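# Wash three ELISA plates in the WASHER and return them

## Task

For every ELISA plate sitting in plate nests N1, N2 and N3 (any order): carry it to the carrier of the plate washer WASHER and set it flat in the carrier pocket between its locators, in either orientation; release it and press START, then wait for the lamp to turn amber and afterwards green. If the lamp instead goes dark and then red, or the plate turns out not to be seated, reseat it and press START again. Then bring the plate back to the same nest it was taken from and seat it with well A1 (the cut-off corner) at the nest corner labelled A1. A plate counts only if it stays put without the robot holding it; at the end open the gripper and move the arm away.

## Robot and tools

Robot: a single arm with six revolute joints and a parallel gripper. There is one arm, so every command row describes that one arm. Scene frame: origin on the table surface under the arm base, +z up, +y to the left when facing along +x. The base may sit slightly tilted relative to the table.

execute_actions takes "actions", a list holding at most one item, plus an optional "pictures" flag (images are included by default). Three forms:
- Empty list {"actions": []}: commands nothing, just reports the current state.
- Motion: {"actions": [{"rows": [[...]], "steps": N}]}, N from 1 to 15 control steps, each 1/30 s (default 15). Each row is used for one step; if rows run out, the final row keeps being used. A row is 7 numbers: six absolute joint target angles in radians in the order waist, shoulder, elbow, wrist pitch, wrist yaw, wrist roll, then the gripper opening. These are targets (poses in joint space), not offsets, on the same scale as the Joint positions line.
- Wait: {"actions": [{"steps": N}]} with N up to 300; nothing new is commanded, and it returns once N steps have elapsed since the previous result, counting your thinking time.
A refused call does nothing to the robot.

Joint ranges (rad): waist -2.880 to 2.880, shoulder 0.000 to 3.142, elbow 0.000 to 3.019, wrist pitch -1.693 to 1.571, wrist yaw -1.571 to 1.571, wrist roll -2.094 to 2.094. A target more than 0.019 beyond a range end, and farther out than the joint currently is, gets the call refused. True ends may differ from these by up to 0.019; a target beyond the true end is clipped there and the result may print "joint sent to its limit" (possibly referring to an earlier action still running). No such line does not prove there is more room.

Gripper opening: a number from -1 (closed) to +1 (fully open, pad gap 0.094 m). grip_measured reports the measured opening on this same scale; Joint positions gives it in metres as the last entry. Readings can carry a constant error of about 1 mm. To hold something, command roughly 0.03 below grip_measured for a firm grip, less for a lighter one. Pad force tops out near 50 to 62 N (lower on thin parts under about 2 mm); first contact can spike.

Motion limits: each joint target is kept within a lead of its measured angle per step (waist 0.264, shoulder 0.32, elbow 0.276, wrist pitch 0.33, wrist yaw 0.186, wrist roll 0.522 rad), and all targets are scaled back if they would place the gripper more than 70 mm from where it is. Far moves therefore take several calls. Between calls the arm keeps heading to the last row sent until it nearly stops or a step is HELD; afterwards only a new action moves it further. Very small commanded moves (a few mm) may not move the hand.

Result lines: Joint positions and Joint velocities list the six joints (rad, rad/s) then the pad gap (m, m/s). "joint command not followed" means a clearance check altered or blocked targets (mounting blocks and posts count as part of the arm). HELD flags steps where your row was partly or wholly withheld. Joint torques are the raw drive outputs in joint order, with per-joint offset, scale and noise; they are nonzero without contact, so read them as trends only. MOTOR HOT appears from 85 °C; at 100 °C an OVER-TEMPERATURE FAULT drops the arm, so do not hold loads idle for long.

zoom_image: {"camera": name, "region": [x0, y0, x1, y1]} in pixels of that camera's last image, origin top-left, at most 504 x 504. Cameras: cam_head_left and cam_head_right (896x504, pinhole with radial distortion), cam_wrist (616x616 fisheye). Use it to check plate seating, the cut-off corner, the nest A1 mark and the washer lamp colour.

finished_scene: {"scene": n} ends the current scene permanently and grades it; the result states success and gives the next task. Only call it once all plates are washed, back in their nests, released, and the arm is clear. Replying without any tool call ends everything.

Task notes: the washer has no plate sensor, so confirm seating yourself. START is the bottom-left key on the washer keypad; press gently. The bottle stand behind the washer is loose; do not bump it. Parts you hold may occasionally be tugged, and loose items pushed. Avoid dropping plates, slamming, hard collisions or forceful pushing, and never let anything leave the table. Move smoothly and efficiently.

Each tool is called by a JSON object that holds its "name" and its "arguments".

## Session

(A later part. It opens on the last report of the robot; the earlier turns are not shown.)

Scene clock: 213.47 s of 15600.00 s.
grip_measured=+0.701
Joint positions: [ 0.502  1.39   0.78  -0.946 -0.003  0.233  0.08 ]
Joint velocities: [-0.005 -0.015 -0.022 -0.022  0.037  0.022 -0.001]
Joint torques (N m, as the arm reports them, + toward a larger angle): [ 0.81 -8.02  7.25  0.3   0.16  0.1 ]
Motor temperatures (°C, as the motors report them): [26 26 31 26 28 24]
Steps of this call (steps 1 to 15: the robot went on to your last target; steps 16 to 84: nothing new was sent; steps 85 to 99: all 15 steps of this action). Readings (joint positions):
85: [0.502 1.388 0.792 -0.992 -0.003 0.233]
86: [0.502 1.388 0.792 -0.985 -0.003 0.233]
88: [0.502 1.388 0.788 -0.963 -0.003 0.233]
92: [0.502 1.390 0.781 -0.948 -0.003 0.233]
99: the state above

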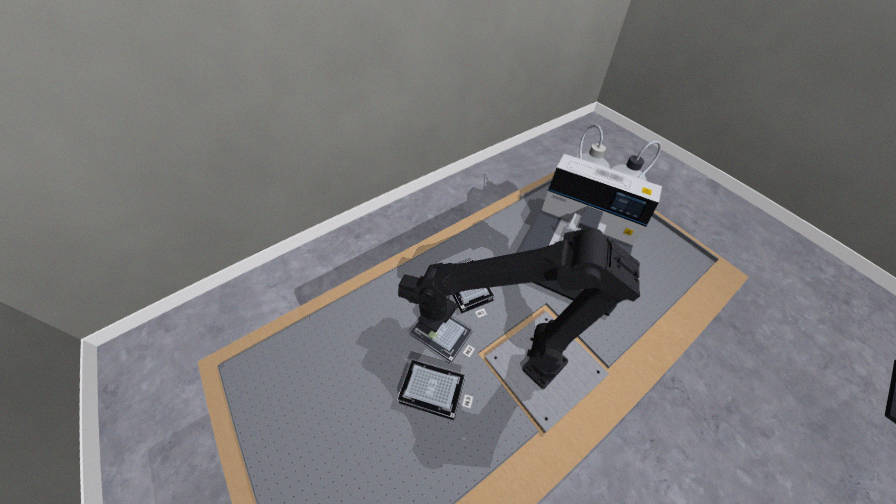

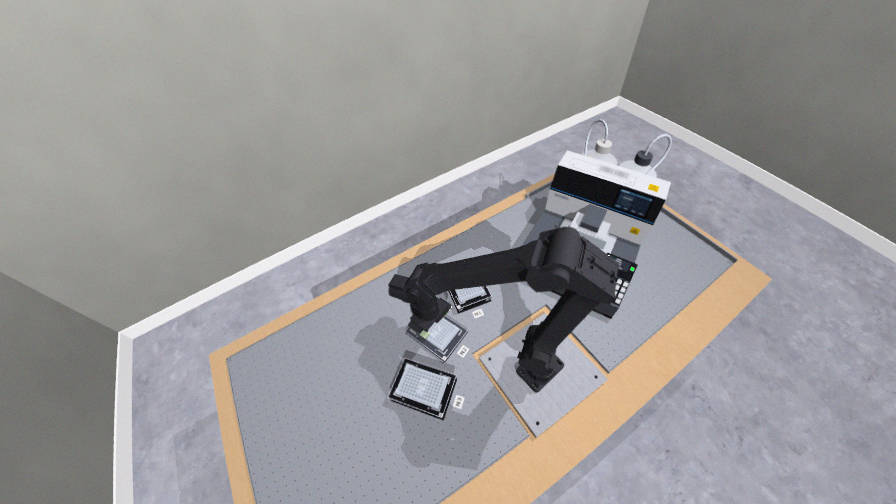

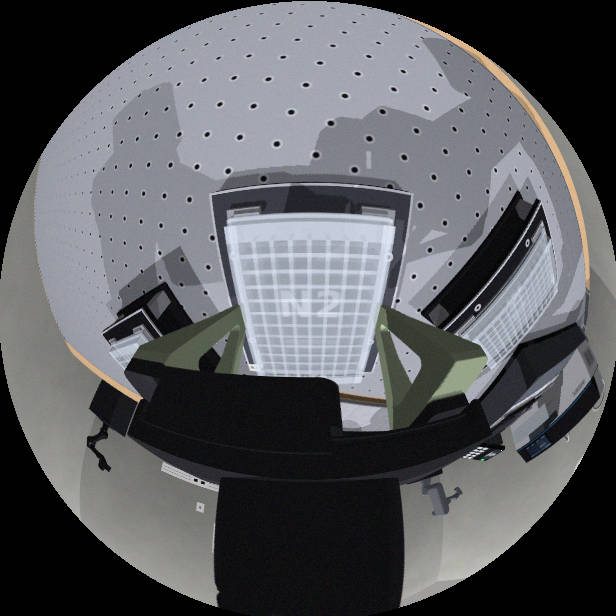

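{"name": "execute_actions", "arguments": {"actions": [{"rows":[[0.502,1.413,0.775,-0.936,0,0.25,0.67],[0.502,1.417,0.775,-0.935,0,0.25,0.67],[0.502,1.421,0.775,-0.933,0,0.25,0.67],[0.502,1.425,0.775,-0.931,0,0.25,0.67],[0.502,1.429,0.775,-0.929,0,0.25,0.67],[0.502,1.433,0.775,-0.927,0,0.25,0.67],[0.502,1.437,0.775,-0.925,0,0.25,0.67],[0.502,1.44,0.775,-0.923,0,0.25,0.67]],"steps":15}]}}

{"name": "zoom_image", "arguments": {"camera": "cam_wrist", "region": [170, 150, 450, 400]}}

Scene clock: 217.07 s of 15600.00 s.
grip_measured=+0.701
Joint positions: [ 0.502  1.418  0.78  -0.938 -0.002  0.234  0.08 ]
Joint velocities: [-0.005  0.005 -0.012  0.017 -0.022 -0.022 -0.001]
Joint torques (N m, as the arm reports them, + toward a larger angle): [ 0.14 -8.2   7.58  0.42  0.15  0.09]
Motor temperatures (°C, as the motors report them): [26 26 31 26 28 24]
Steps of this call (steps 1 to 15: the robot went on to your last target; steps 16 to 90: nothing new was sent; then 0.10 s passed at rest; steps 91 to 105: all 15 steps of this action). Readings (joint positions):
91: [0.502 1.391 0.780 -0.946 -0.003 0.233]
92: [0.502 1.392 0.780 -0.946 -0.003 0.233]
94: [0.502 1.396 0.780 -0.944 -0.003 0.233]
98: [0.502 1.413 0.780 -0.938 -0.003 0.233]
105: the state above

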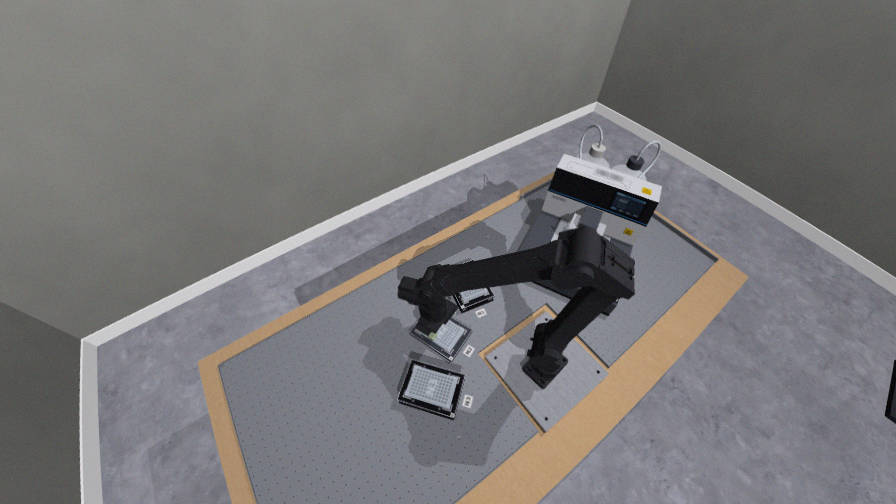

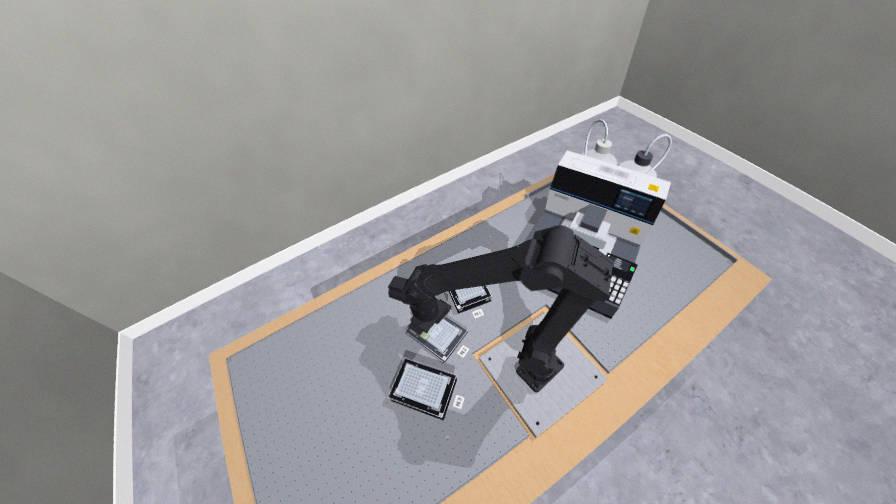

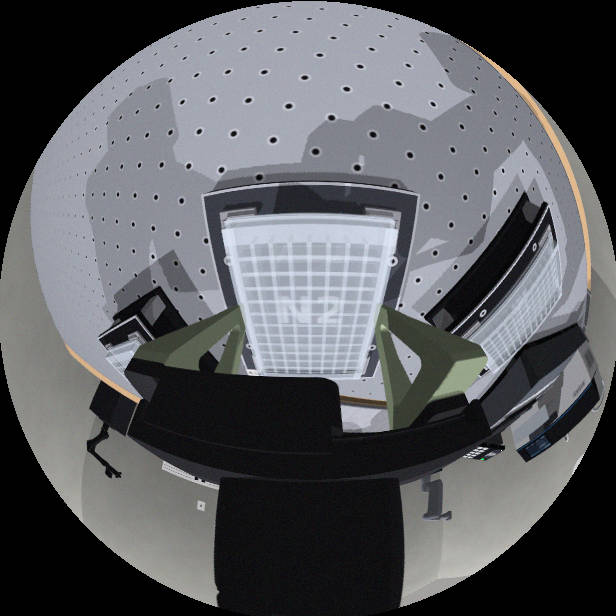

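Region (170, 150, 450, 400) of cam_wrist's 616x616 image, scaled by 1.800, with more detail than that image has; it fills the top 450 rows of this view, and the rest is white.

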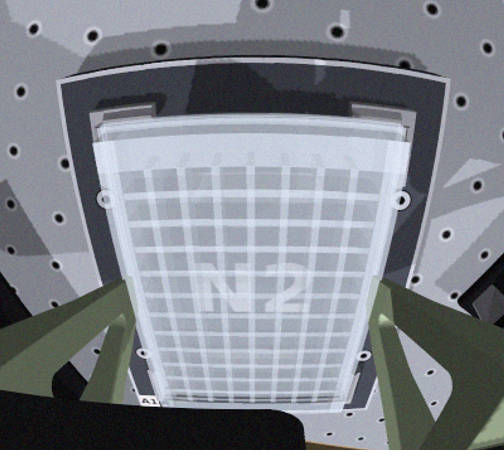

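{"name": "execute_actions", "arguments": {"actions": [{"rows":[[0.502,1.42,0.78,-0.962,0,0.25,0.67],[0.502,1.42,0.78,-0.962,0,0.25,0.67],[0.502,1.42,0.78,-0.962,0,0.25,0.67],[0.502,1.42,0.78,-0.962,0,0.25,0.67],[0.502,1.42,0.78,-0.962,0,0.25,0.67],[0.502,1.42,0.78,-0.962,0,0.25,0.67],[0.502,1.42,0.78,-0.962,0,0.25,0.67],[0.502,1.42,0.78,-0.962,0,0.25,0.67],[0.502,1.42,0.78,-0.95,0,0.25,1]],"steps":15}]}}

{"name": "zoom_image", "arguments": {"camera": "cam_wrist", "region": [170, 150, 450, 400]}}

Scene clock: 221.30 s of 15600.00 s.
grip_measured=+1.000
Joint positions: [ 0.502  1.418  0.78  -0.949 -0.002  0.234  0.094]
Joint velocities: [-0.005 -0.005  0.007 -0.002 -0.095 -0.051  0.   ]
Joint torques (N m, as the arm reports them, + toward a larger angle): [ 0.12 -9.8   7.95 -0.23  0.14  0.09]
Motor temperatures (°C, as the motors report them): [26 26 30 26 28 24]
Steps of this call (steps 1 to 15: the robot went on to your last target; steps 16 to 90: nothing new was sent; then 0.73 s passed at rest; steps 91 to 105: all 15 steps of this action). Readings (joint positions):
91: [0.502 1.418 0.780 -0.942 -0.002 0.234]
92: [0.502 1.418 0.780 -0.946 -0.002 0.234]
94: [0.502 1.418 0.780 -0.949 -0.002 0.234]
98: [0.502 1.418 0.780 -0.949 -0.002 0.234]
105: the state above

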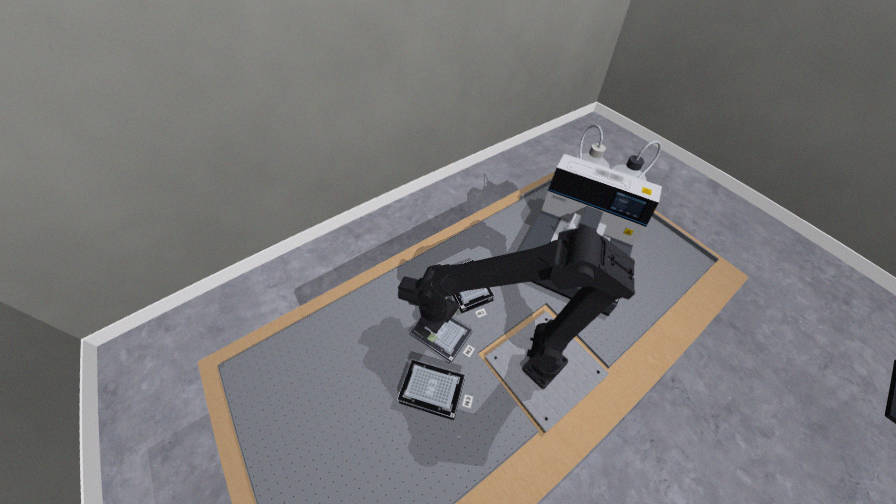

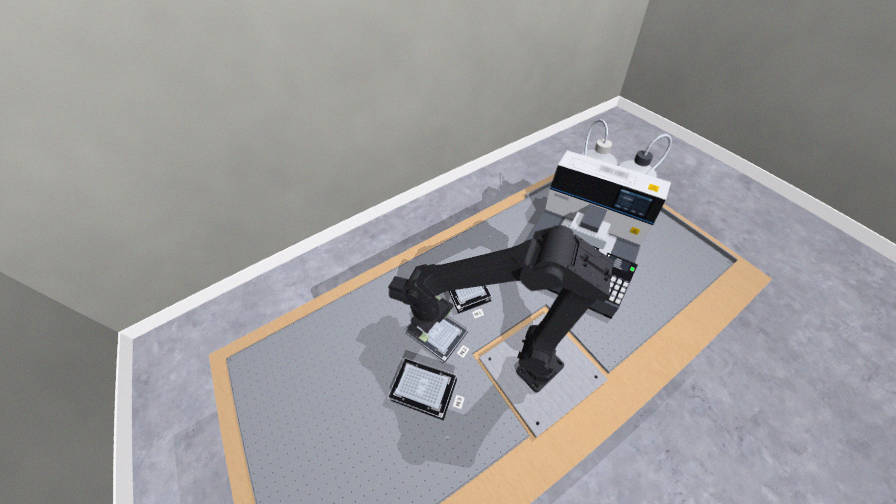

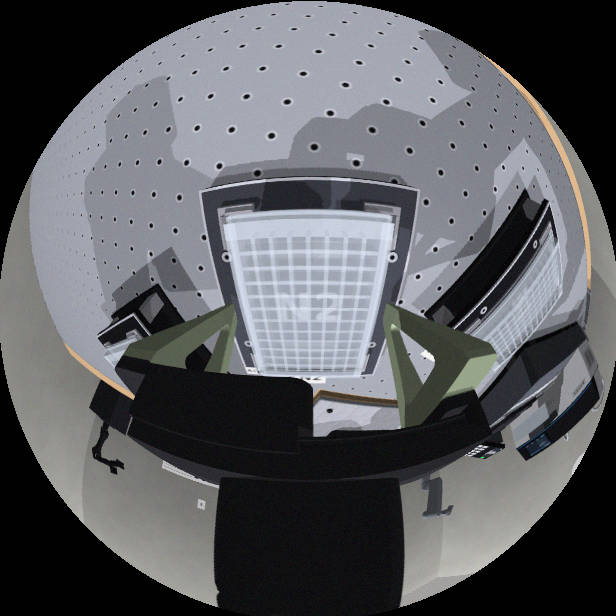

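Region (170, 150, 450, 400) of cam_wrist's 616x616 image, scaled by 1.800, with more detail than that image has; it fills the top 450 rows of this view, and the rest is white.

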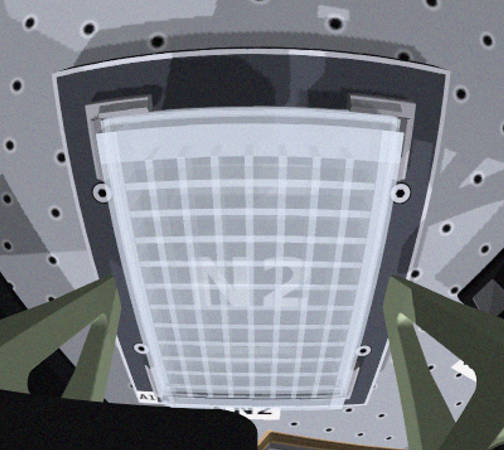

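{"name": "execute_actions", "arguments": {"actions": [{"rows":[[0.502,1.39,0.84,-0.97,0,0.25,1],[0.502,1.37,0.87,-1.0,0,0.25,1],[0.502,1.35,0.9,-1.05,0,0.25,1],[0.502,1.33,0.94,-1.11,0,0.25,1],[0.502,1.31,0.98,-1.18,0,0.25,1],[0.502,1.30,1.02,-1.25,0,0.25,1],[0.502,1.30,1.04,-1.28,0,0.25,1],[0.502,1.30,1.04,-1.28,0,0.25,1],[0.502,1.30,1.04,-1.28,0,0.25,1],[0.3,1.30,1.04,-1.28,0,0.42,1],[0.1,1.30,1.04,-1.28,0,0.42,1],[-0.08,1.30,1.04,-1.28,0,0.42,1]],"steps":15}], "pictures": false}}

{"name": "execute_actions", "arguments": {"actions": [{"steps":30}]}}

Scene clock: 225.47 s of 15600.00 s.
grip_measured=+1.000
Joint positions: [ 0.24   1.291  1.009 -1.253 -0.006  0.328  0.094]
Joint velocities: [-1.919 -0.015 -0.007 -0.042  0.022  0.3    0.   ]
Joint torques (N m, as the arm reports them, + toward a larger angle): [-0.25 -9.31 11.98 -0.77  0.24  0.15]
Motor temperatures (°C, as the motors report them): [26 26 30 26 28 24]
Steps of this call (steps 1 to 15: the robot went on to your last target; steps 16 to 90: nothing new was sent; then 0.67 s passed at rest; steps 91 to 105: all 15 steps of this action). Readings (joint positions):
91: [0.502 1.417 0.781 -0.952 -0.002 0.234]
92: [0.502 1.415 0.786 -0.963 -0.002 0.234]
94: [0.502 1.402 0.814 -1.021 -0.002 0.234]
98: [0.502 1.350 0.919 -1.189 -0.002 0.234]
105: the state above

Scene clock: 226.47 s of 15600.00 s.
grip_measured=+1.000
Joint positions: [-0.083  1.292  1.009 -1.271  0.003  0.403  0.094]
Joint velocities: [ 0.005 -0.005  0.002 -0.007  0.066  0.007  0.   ]
Joint torques (N m, as the arm reports them, + toward a larger angle): [ 0.26 -9.32 12.62 -0.58 -0.07  0.11]
Motor temperatures (°C, as the motors report them): [26 26 31 26 28 24]
Steps of this call (steps 1 to 30: the robot went on to your last target). Readings (joint positions):
1: [0.172 1.292 1.009 -1.255 -0.006 0.338]
2: [0.103 1.292 1.009 -1.257 -0.005 0.347]
4: [-0.029 1.292 1.009 -1.261 -0.002 0.367]
8: [-0.131 1.292 1.009 -1.269 0.003 0.392]
30: the state above
The arm was judged still, so your last target was given up. Only a new action makes it travel on or press farther. Fingers that are still opening or closing keep moving.

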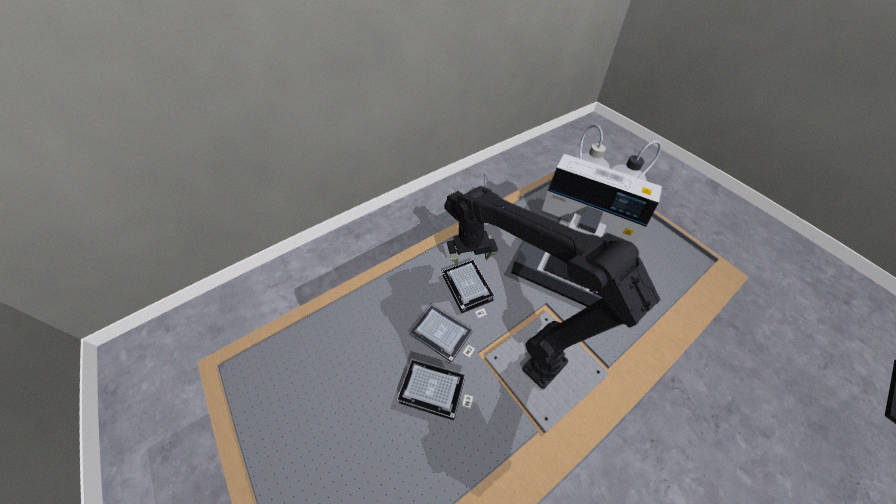

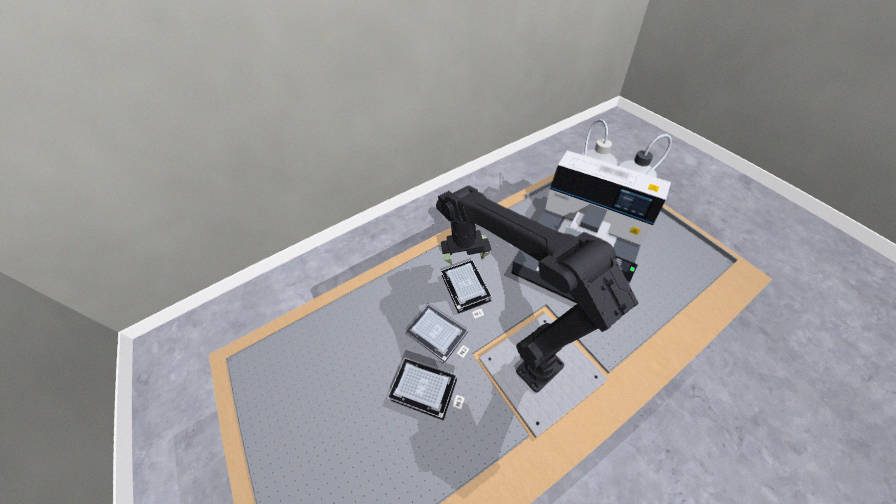

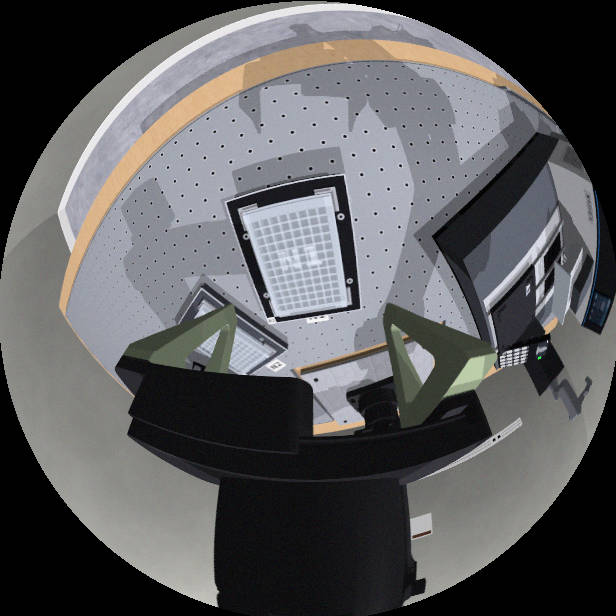

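{"name": "execute_actions", "arguments": {"actions": [{"rows":[[-0.06,1.305,0.98,-1.23,0,0.225,1],[-0.04,1.315,0.96,-1.20,0,0.225,1],[-0.04,1.325,0.94,-1.17,0,0.225,1],[-0.04,1.335,0.92,-1.145,0,0.225,1],[-0.04,1.345,0.90,-1.12,0,0.225,1],[-0.04,1.35,0.888,-1.103,0,0.225,1]],"steps":15}], "pictures": false}}

{"name": "execute_actions", "arguments": {"actions": [{"steps":10}]}}

Scene clock: 230.20 s of 15600.00 s.
grip_measured=+1.000
Joint positions: [-0.045  1.347  0.89  -1.113  0.003  0.248  0.094]
Joint velocities: [ 0.005 -0.015 -0.007  0.012  0.022 -0.037  0.   ]
Joint torques (N m, as the arm reports them, + toward a larger angle): [ 0.23 -9.9   8.81  0.22 -0.08 -0.24]
Motor temperatures (°C, as the motors report them): [26 26 31 26 28 24]
Steps of this call (steps 1 to 90: nothing new was sent; then 0.23 s passed at rest; steps 91 to 105: all 15 steps of this action). Readings (joint positions):
91: [-0.083 1.292 1.007 -1.264 0.003 0.376]
92: [-0.080 1.292 1.000 -1.247 0.003 0.350]
94: [-0.066 1.294 0.973 -1.198 0.003 0.311]
98: [-0.046 1.323 0.906 -1.127 0.003 0.269]
105: the state above

Scene clock: 230.53 s of 15600.00 s.
grip_measured=+1.000
Joint positions: [-0.045  1.347  0.89  -1.112  0.003  0.243  0.094]
Joint velocities: [ 0.005 -0.005 -0.007 -0.012  0.066 -0.051  0.   ]
Joint torques (N m, as the arm reports them, + toward a larger angle): [  0.4  -10.04   8.81   0.24  -0.08  -0.25]
Motor temperatures (°C, as the motors report them): [26 26 31 26 28 24]
Steps of this call (steps 1 to 10: the robot went on to your last target). Readings (joint positions):
1: [-0.045 1.347 0.890 -1.113 0.003 0.247]
2: [-0.045 1.347 0.890 -1.113 0.003 0.245]
4: [-0.045 1.347 0.890 -1.112 0.003 0.244]
8: [-0.045 1.347 0.890 -1.112 0.003 0.243]
10: the state above

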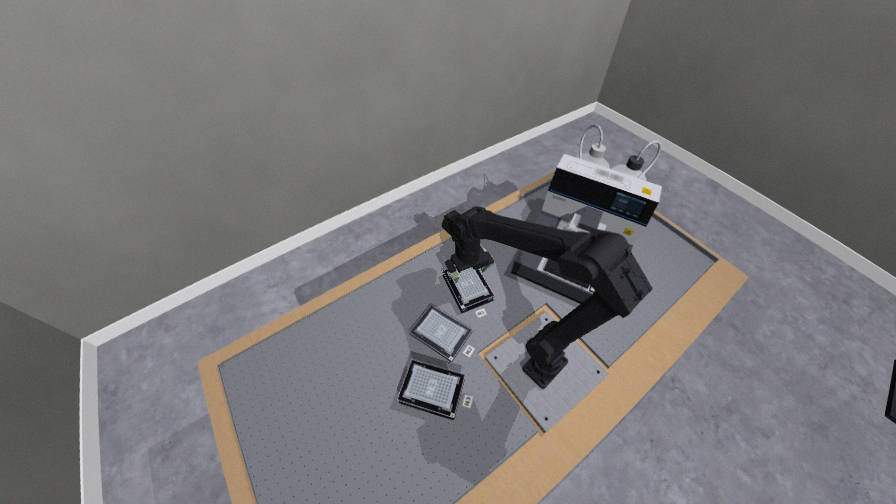

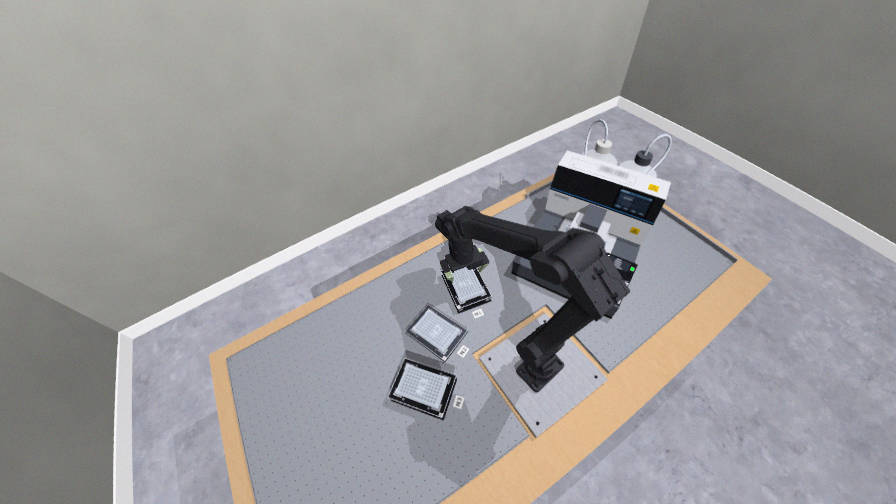

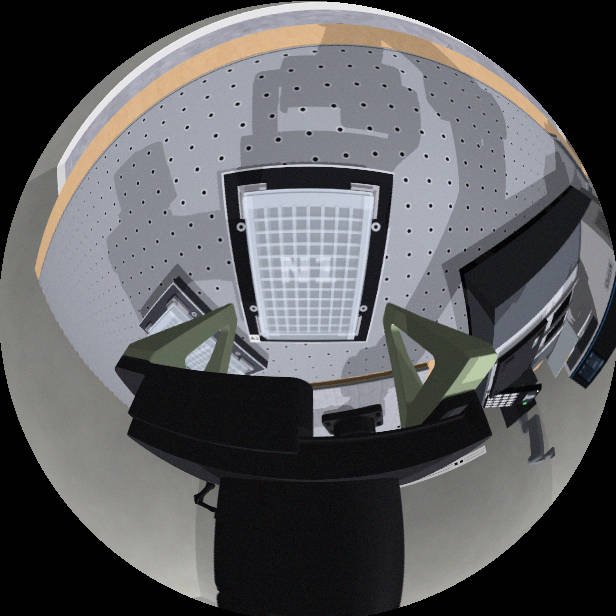

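{"name": "execute_actions", "arguments": {"actions": [{"rows":[[-0.045,1.37,0.88,-1.085,0,0.225,1],[-0.045,1.385,0.875,-1.065,0,0.225,1],[-0.045,1.40,0.87,-1.045,0,0.225,1],[-0.045,1.415,0.865,-1.025,0,0.225,1],[-0.045,1.425,0.861,-1.009,0,0.225,1]],"steps":15}]}}

Scene clock: 233.57 s of 15600.00 s.
grip_measured=+1.000
Joint positions: [-0.045  1.418  0.868 -1.019  0.003  0.242  0.094]
Joint velocities: [-0.015 -0.005 -0.002  0.012 -0.022 -0.022  0.   ]
Joint torques (N m, as the arm reports them, + toward a larger angle): [  0.06 -10.23   7.98   0.27  -0.08  -0.24]
Motor temperatures (°C, as the motors report them): [26 26 31 26 28 24]
Steps of this call (steps 1 to 15: the robot went on to your last target; steps 16 to 76: nothing new was sent; steps 77 to 91: all 15 steps of this action). Readings (joint positions):
77: [-0.045 1.347 0.890 -1.109 0.003 0.242]
78: [-0.045 1.349 0.890 -1.100 0.003 0.242]
80: [-0.045 1.360 0.888 -1.069 0.003 0.242]
84: [-0.045 1.403 0.878 -1.023 0.003 0.242]
91: the state above

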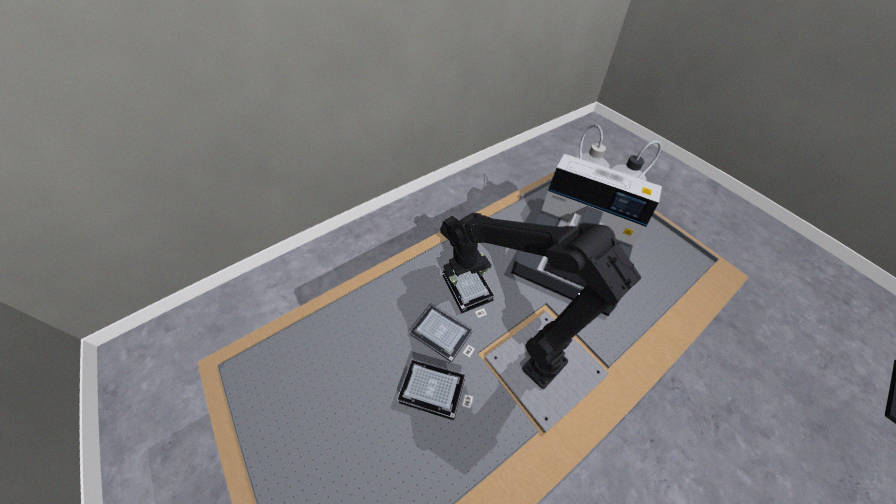

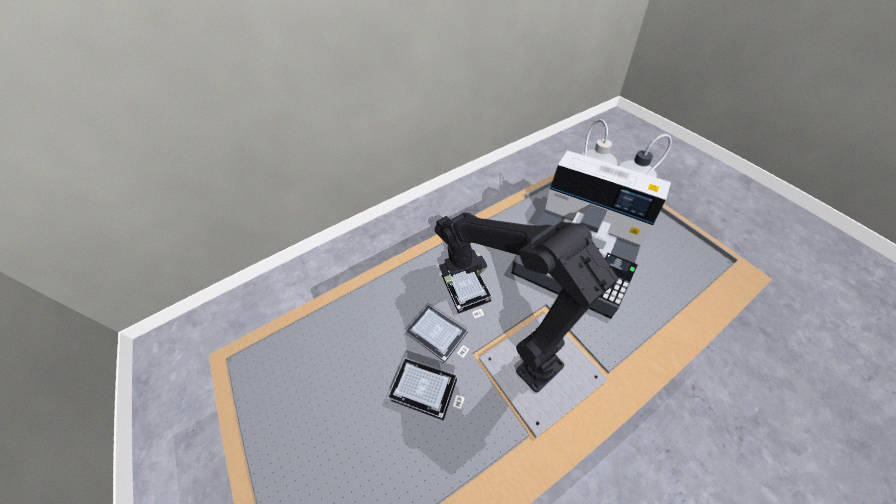

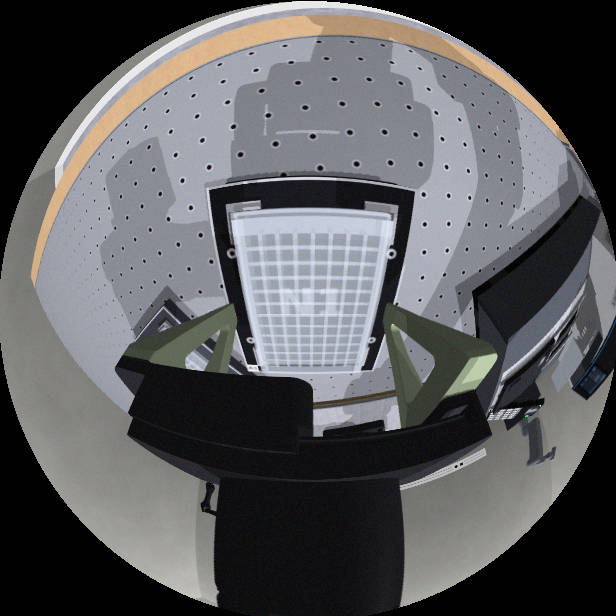

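{"name": "execute_actions", "arguments": {"actions": [{"rows":[[-0.045,1.44,0.865,-1.0,0,0.225,1],[-0.045,1.447,0.865,-0.995,0,0.225,1],[-0.045,1.453,0.865,-0.99,0,0.225,1],[-0.045,1.453,0.865,-0.99,0,0.225,1],[-0.045,1.453,0.865,-0.99,0,0.225,1],[-0.045,1.453,0.865,-0.99,0,0.225,1],[-0.045,1.453,0.865,-0.99,0,0.225,1],[-0.045,1.453,0.865,-0.99,0,0.225,1],[-0.045,1.44,0.868,-1.0,0,0.242,0.67]],"steps":15}]}}

{"name": "execute_actions", "arguments": {"actions": [{"rows":[[-0.045,1.44,0.868,-1.0,0,0.242,0.67],[-0.045,1.44,0.868,-1.0,0,0.242,0.67],[-0.045,1.42,0.868,-1.0,0,0.242,0.67],[-0.045,1.414,0.868,-1.005,0,0.242,0.67],[-0.045,1.408,0.868,-1.008,0,0.242,0.67],[-0.045,1.402,0.868,-1.01,0,0.242,0.67],[-0.045,1.396,0.868,-1.012,0,0.242,0.67],[-0.045,1.39,0.868,-1.014,0,0.242,0.67],[-0.045,1.384,0.868,-1.016,0,0.242,0.67],[-0.045,1.378,0.868,-1.018,0,0.242,0.67],[-0.045,1.37,0.92,-1.03,0,0.242,0.67],[-0.045,1.36,0.95,-1.06,0,0.242,0.67],[-0.045,1.34,0.98,-1.11,0,0.242,0.67],[-0.045,1.32,1.01,-1.17,0,0.242,0.67],[-0.045,1.30,1.04,-1.23,0,0.242,0.67]],"steps":15}], "pictures": false}}

{"name": "execute_actions", "arguments": {"actions": [{"rows":[[-0.045,1.27,1.08,-1.32,0,0.242,0.67],[-0.045,1.25,1.10,-1.38,0,0.242,0.67],[-0.045,1.23,1.10,-1.40,0,0.242,0.67],[-0.045,1.23,1.10,-1.40,0,0.242,0.67],[-0.045,1.23,1.10,-1.40,0,0.242,0.67],[-1.095,1.23,1.10,-1.40,0,-1.46,0.67]],"steps":15}], "pictures": false}}

{"name": "execute_actions", "arguments": {"actions": [{"steps":40}], "pictures": false}}

{"name": "execute_actions", "arguments": {"actions": [{"rows":[[-1.095,1.235,1.03,-1.36,0,-1.46,0.67],[-1.095,1.24,1.0,-1.32,0,-1.46,0.67],[-1.095,1.24,0.97,-1.28,0,-1.46,0.67],[-1.095,1.245,0.94,-1.24,0,-1.46,0.67],[-1.095,1.245,0.915,-1.21,0,-1.46,0.67],[-1.095,1.25,0.895,-1.18,0,-1.46,0.67],[-1.095,1.25,0.875,-1.155,0,-1.46,0.67],[-1.095,1.25,0.86,-1.135,0,-1.46,0.67],[-1.095,1.25,0.85,-1.12,0,-1.46,0.67]],"steps":15}], "pictures": false}}

{"name": "execute_actions", "arguments": {"actions": [{"steps":8}]}}

Scene clock: 245.37 s of 15600.00 s.
grip_measured=+0.689
Joint positions: [-0.047  1.434  0.868 -1.001  0.008  0.242  0.079]
Joint velocities: [-0.015 -0.005 -0.002  0.012  0.051 -0.051  0.001]
Joint torques (N m, as the arm reports them, + toward a larger angle): [  0.19 -10.46   8.44  -0.14  -0.33  -0.08]
Motor temperatures (°C, as the motors report them): [26 26 30 26 28 24]
Steps of this call (steps 1 to 15: the robot went on to your last target; steps 16 to 90: nothing new was sent; then 8.30 s passed at rest; steps 91 to 105: all 15 steps of this action). Readings (joint positions):
91: [-0.045 1.418 0.868 -1.017 0.003 0.242]
92: [-0.045 1.418 0.868 -1.014 0.003 0.242]
94: [-0.045 1.423 0.868 -1.005 0.003 0.242]
98: [-0.045 1.434 0.868 -1.000 0.003 0.242]
105: the state above

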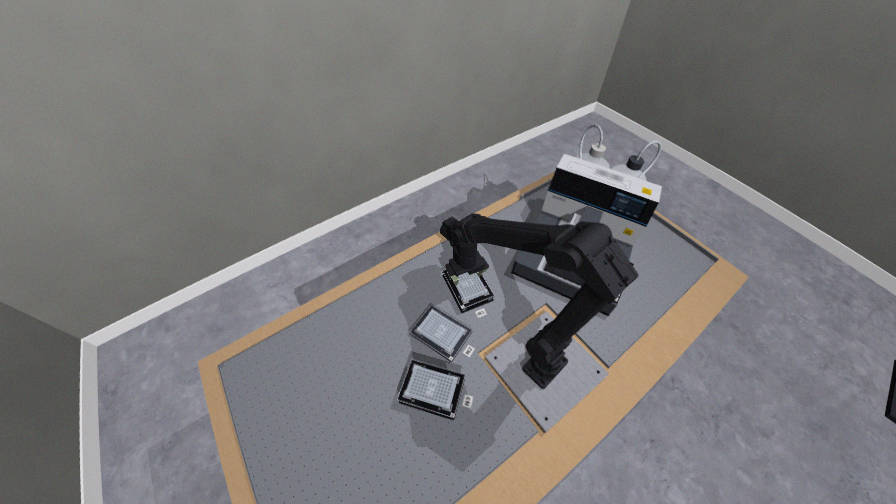

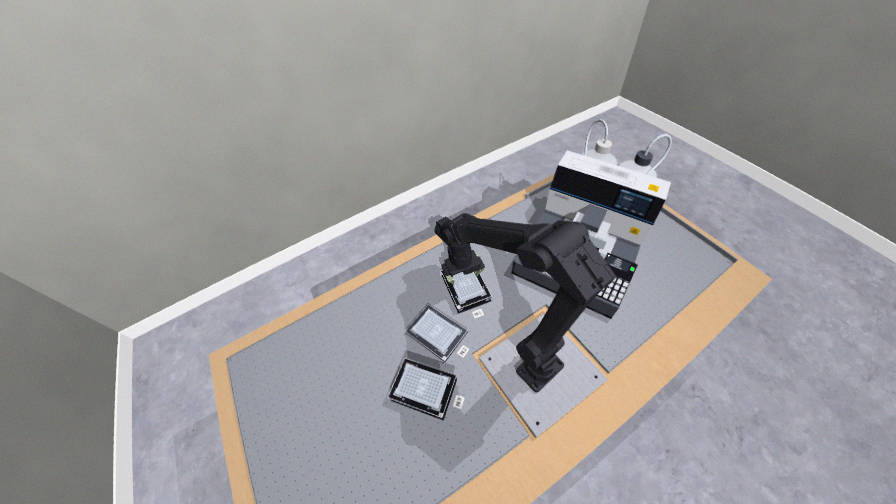

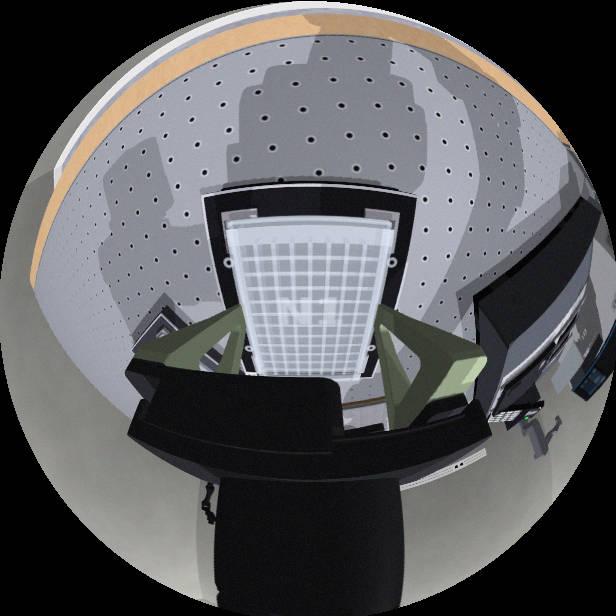

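Scene clock: 245.87 s of 15600.00 s.
grip_measured=+0.689
Joint positions: [-0.047  1.37   0.916 -1.125  0.004  0.242  0.079]
Joint velocities: [-0.005 -0.357  0.613 -1.219  0.007 -0.051  0.   ]
Joint torques (N m, as the arm reports them, + toward a larger angle): [  0.17 -14.66  15.43  -0.08  -0.11  -0.07]
Motor temperatures (°C, as the motors report them): [26 26 30 26 28 24]
Steps of this call (steps 1 to 15: all 15 steps of this action). Readings (joint positions):
1: [-0.047 1.434 0.868 -1.001 0.008 0.242]
2: [-0.047 1.434 0.868 -1.001 0.008 0.242]
4: [-0.047 1.434 0.868 -1.001 0.008 0.242]
8: [-0.047 1.426 0.868 -1.004 0.008 0.242]
15: the state above

Scene clock: 246.37 s of 15600.00 s.
grip_measured=+0.689
Joint positions: [-0.626  1.219  1.06  -1.379 -0.004 -0.478  0.079]
Joint velocities: [-2.173  0.005 -0.012 -0.037 -0.081 -2.088 -0.001]
Joint torques (N m, as the arm reports them, + toward a larger angle): [ 0.09 -8.15 12.98 -0.7   0.12 -0.19]
Motor temperatures (°C, as the motors report them): [26 26 30 26 28 24]
Steps of this call (steps 1 to 15: all 15 steps of this action). Readings (joint positions):
1: [-0.047 1.357 0.939 -1.170 0.004 0.242]
2: [-0.047 1.341 0.963 -1.219 0.004 0.242]
4: [-0.047 1.301 1.007 -1.309 0.004 0.242]
8: [-0.140 1.224 1.055 -1.370 -0.004 0.039]
15: the state above

Scene clock: 247.70 s of 15600.00 s.
grip_measured=+0.689
Joint positions: [-1.099  1.22   1.06  -1.391  0.003 -1.443  0.079]
Joint velocities: [ 0.005 -0.005 -0.002 -0.017  0.037 -0.051 -0.001]
Joint torques (N m, as the arm reports them, + toward a larger angle): [-0.03 -7.73 13.84 -0.58 -0.17 -0.23]
Motor temperatures (°C, as the motors report them): [26 26 31 26 28 24]
Steps of this call (steps 1 to 40: the robot went on to your last target). Readings (joint positions):
1: [-0.700 1.220 1.060 -1.379 -0.004 -0.552]
2: [-0.775 1.220 1.060 -1.379 -0.003 -0.625]
4: [-0.924 1.220 1.060 -1.379 -0.003 -0.777]
8: [-1.134 1.220 1.060 -1.386 0.004 -1.138]
40: the state above

Scene clock: 248.20 s of 15600.00 s.
grip_measured=+0.689
Joint positions: [-1.099  1.247  0.849 -1.133  0.003 -1.443  0.079]
Joint velocities: [-0.015 -0.005 -0.012  0.076 -0.007  0.066 -0.001]
Joint torques (N m, as the arm reports them, + toward a larger angle): [-0.02 -8.31  9.43  0.16 -0.18 -0.24]
Motor temperatures (°C, as the motors report them): [26 26 31 26 28 24]
Steps of this call (steps 1 to 15: all 15 steps of this action). Readings (joint positions):
1: [-1.099 1.220 1.057 -1.386 0.003 -1.443]
2: [-1.099 1.220 1.049 -1.370 0.003 -1.443]
4: [-1.099 1.220 1.010 -1.309 0.003 -1.443]
8: [-1.099 1.229 0.900 -1.191 0.003 -1.443]
15: the state above

Scene clock: 248.47 s of 15600.00 s.
grip_measured=+0.689
Joint positions: [-1.099  1.247  0.849 -1.13   0.003 -1.443  0.079]
Joint velocities: [-0.005 -0.015  0.002 -0.002  0.007  0.022 -0.001]
Joint torques (N m, as the arm reports them, + toward a larger angle): [-0.04 -8.23  9.51  0.26 -0.18 -0.23]
Motor temperatures (°C, as the motors report them): [26 26 31 26 28 24]
Steps of this call (steps 1 to 8: the robot went on to your last target). Readings (joint positions):
1: [-1.099 1.247 0.849 -1.131 0.003 -1.443]
2: [-1.099 1.247 0.849 -1.131 0.003 -1.443]
4: [-1.099 1.247 0.849 -1.130 0.003 -1.443]
8: the state above

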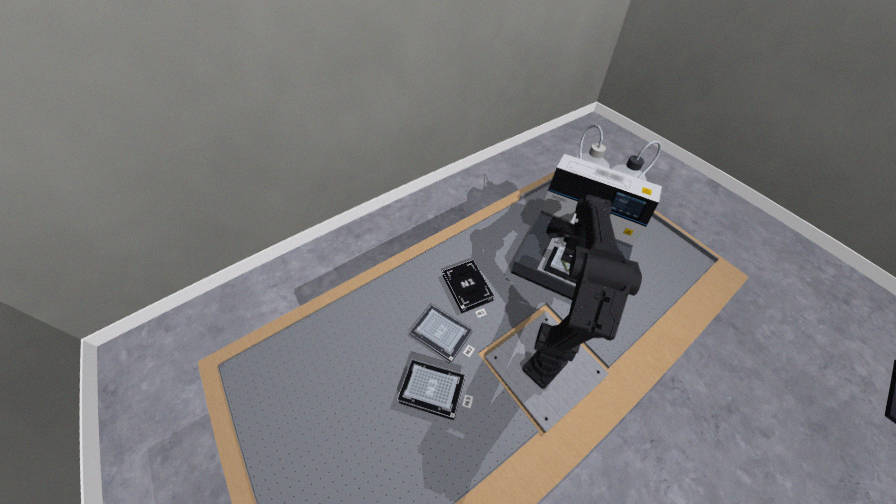

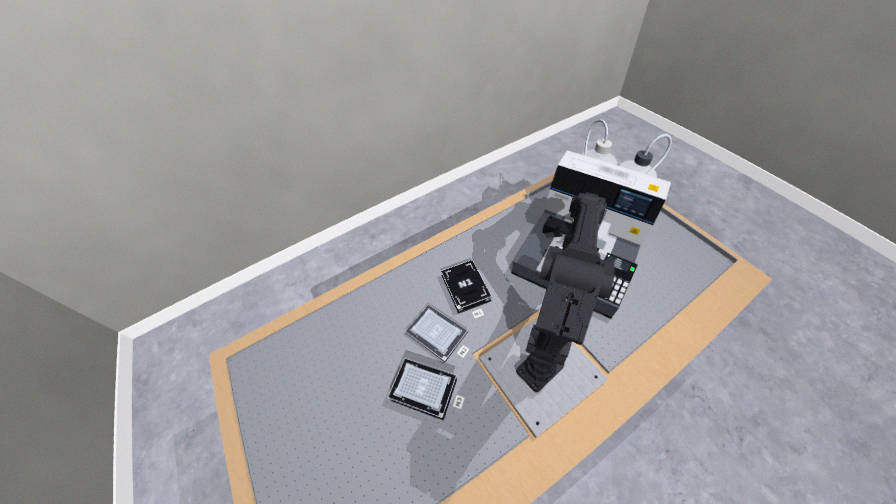

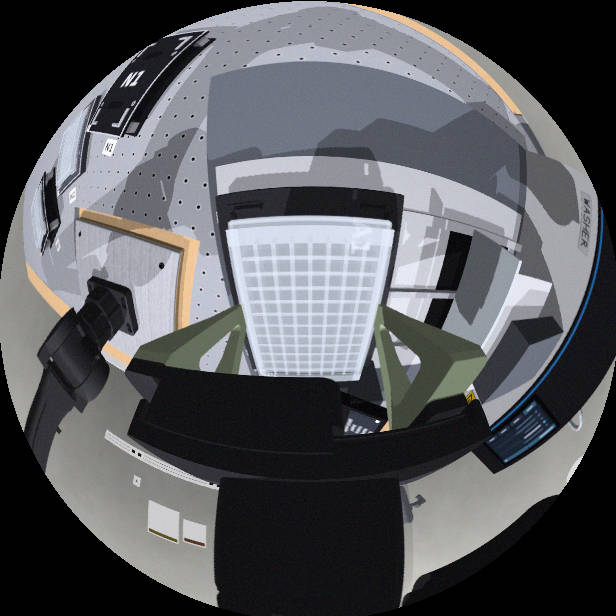

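{"name": "execute_actions", "arguments": {"actions": [{"rows":[[-1.08,1.247,0.849,-1.13,0,-1.44,0.67]],"steps":15}]}}

Scene clock: 258.33 s of 15600.00 s.
grip_measured=+0.689
Joint positions: [-1.091  1.247  0.849 -1.13   0.003 -1.443  0.079]
Joint velocities: [-0.005  0.005  0.002 -0.012  0.037 -0.007 -0.   ]
Joint torques (N m, as the arm reports them, + toward a larger angle): [ 0.5  -8.37  9.43 -0.14 -0.18 -0.03]
Motor temperatures (°C, as the motors report them): [26 26 31 26 28 24]
Steps of this call (steps 1 to 15: the robot went on to your last target; steps 16 to 90: nothing new was sent; then 6.37 s passed at rest; steps 91 to 105: all 15 steps of this action). Readings (joint positions):
91: [-1.099 1.247 0.849 -1.130 0.003 -1.443]
92: [-1.097 1.247 0.849 -1.130 0.003 -1.443]
94: [-1.094 1.247 0.849 -1.130 0.003 -1.443]
98: [-1.091 1.247 0.849 -1.130 0.003 -1.443]
105: the state above

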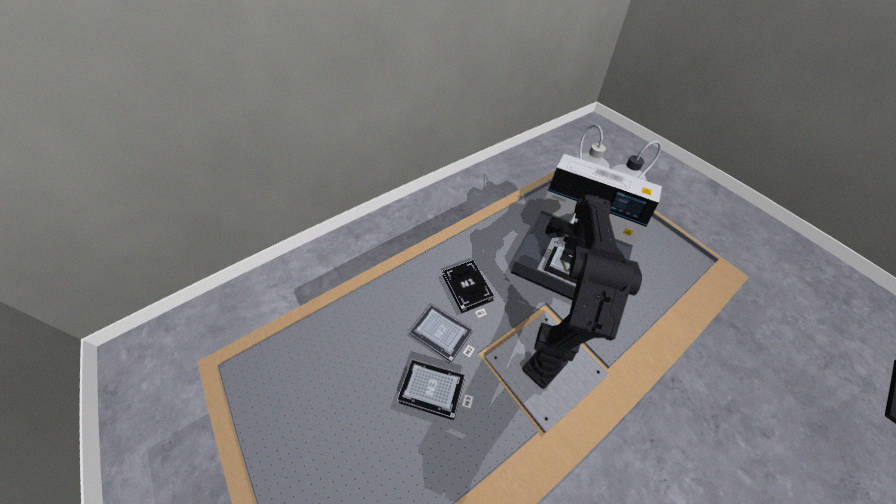

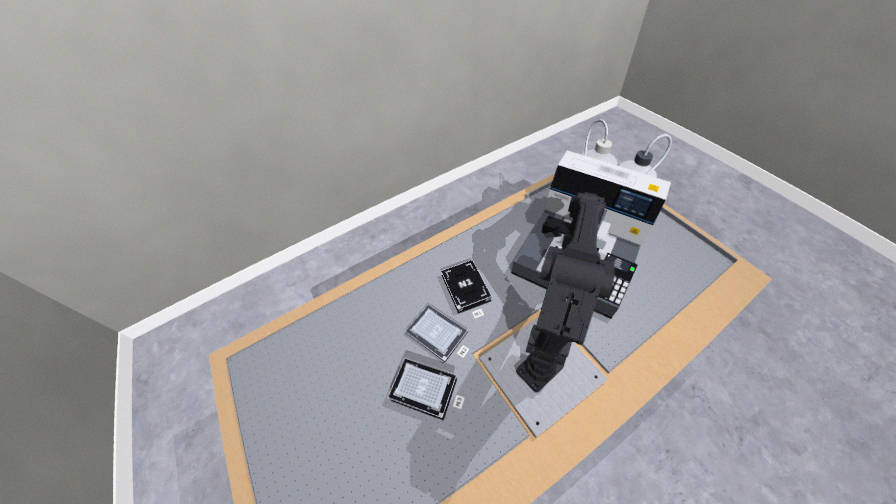

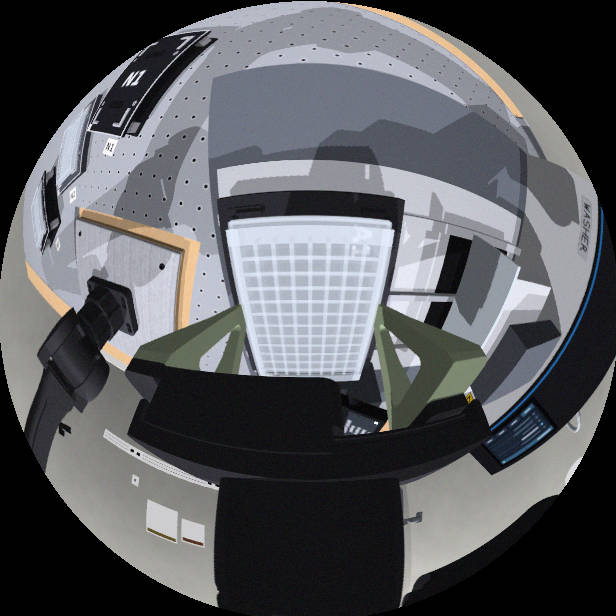

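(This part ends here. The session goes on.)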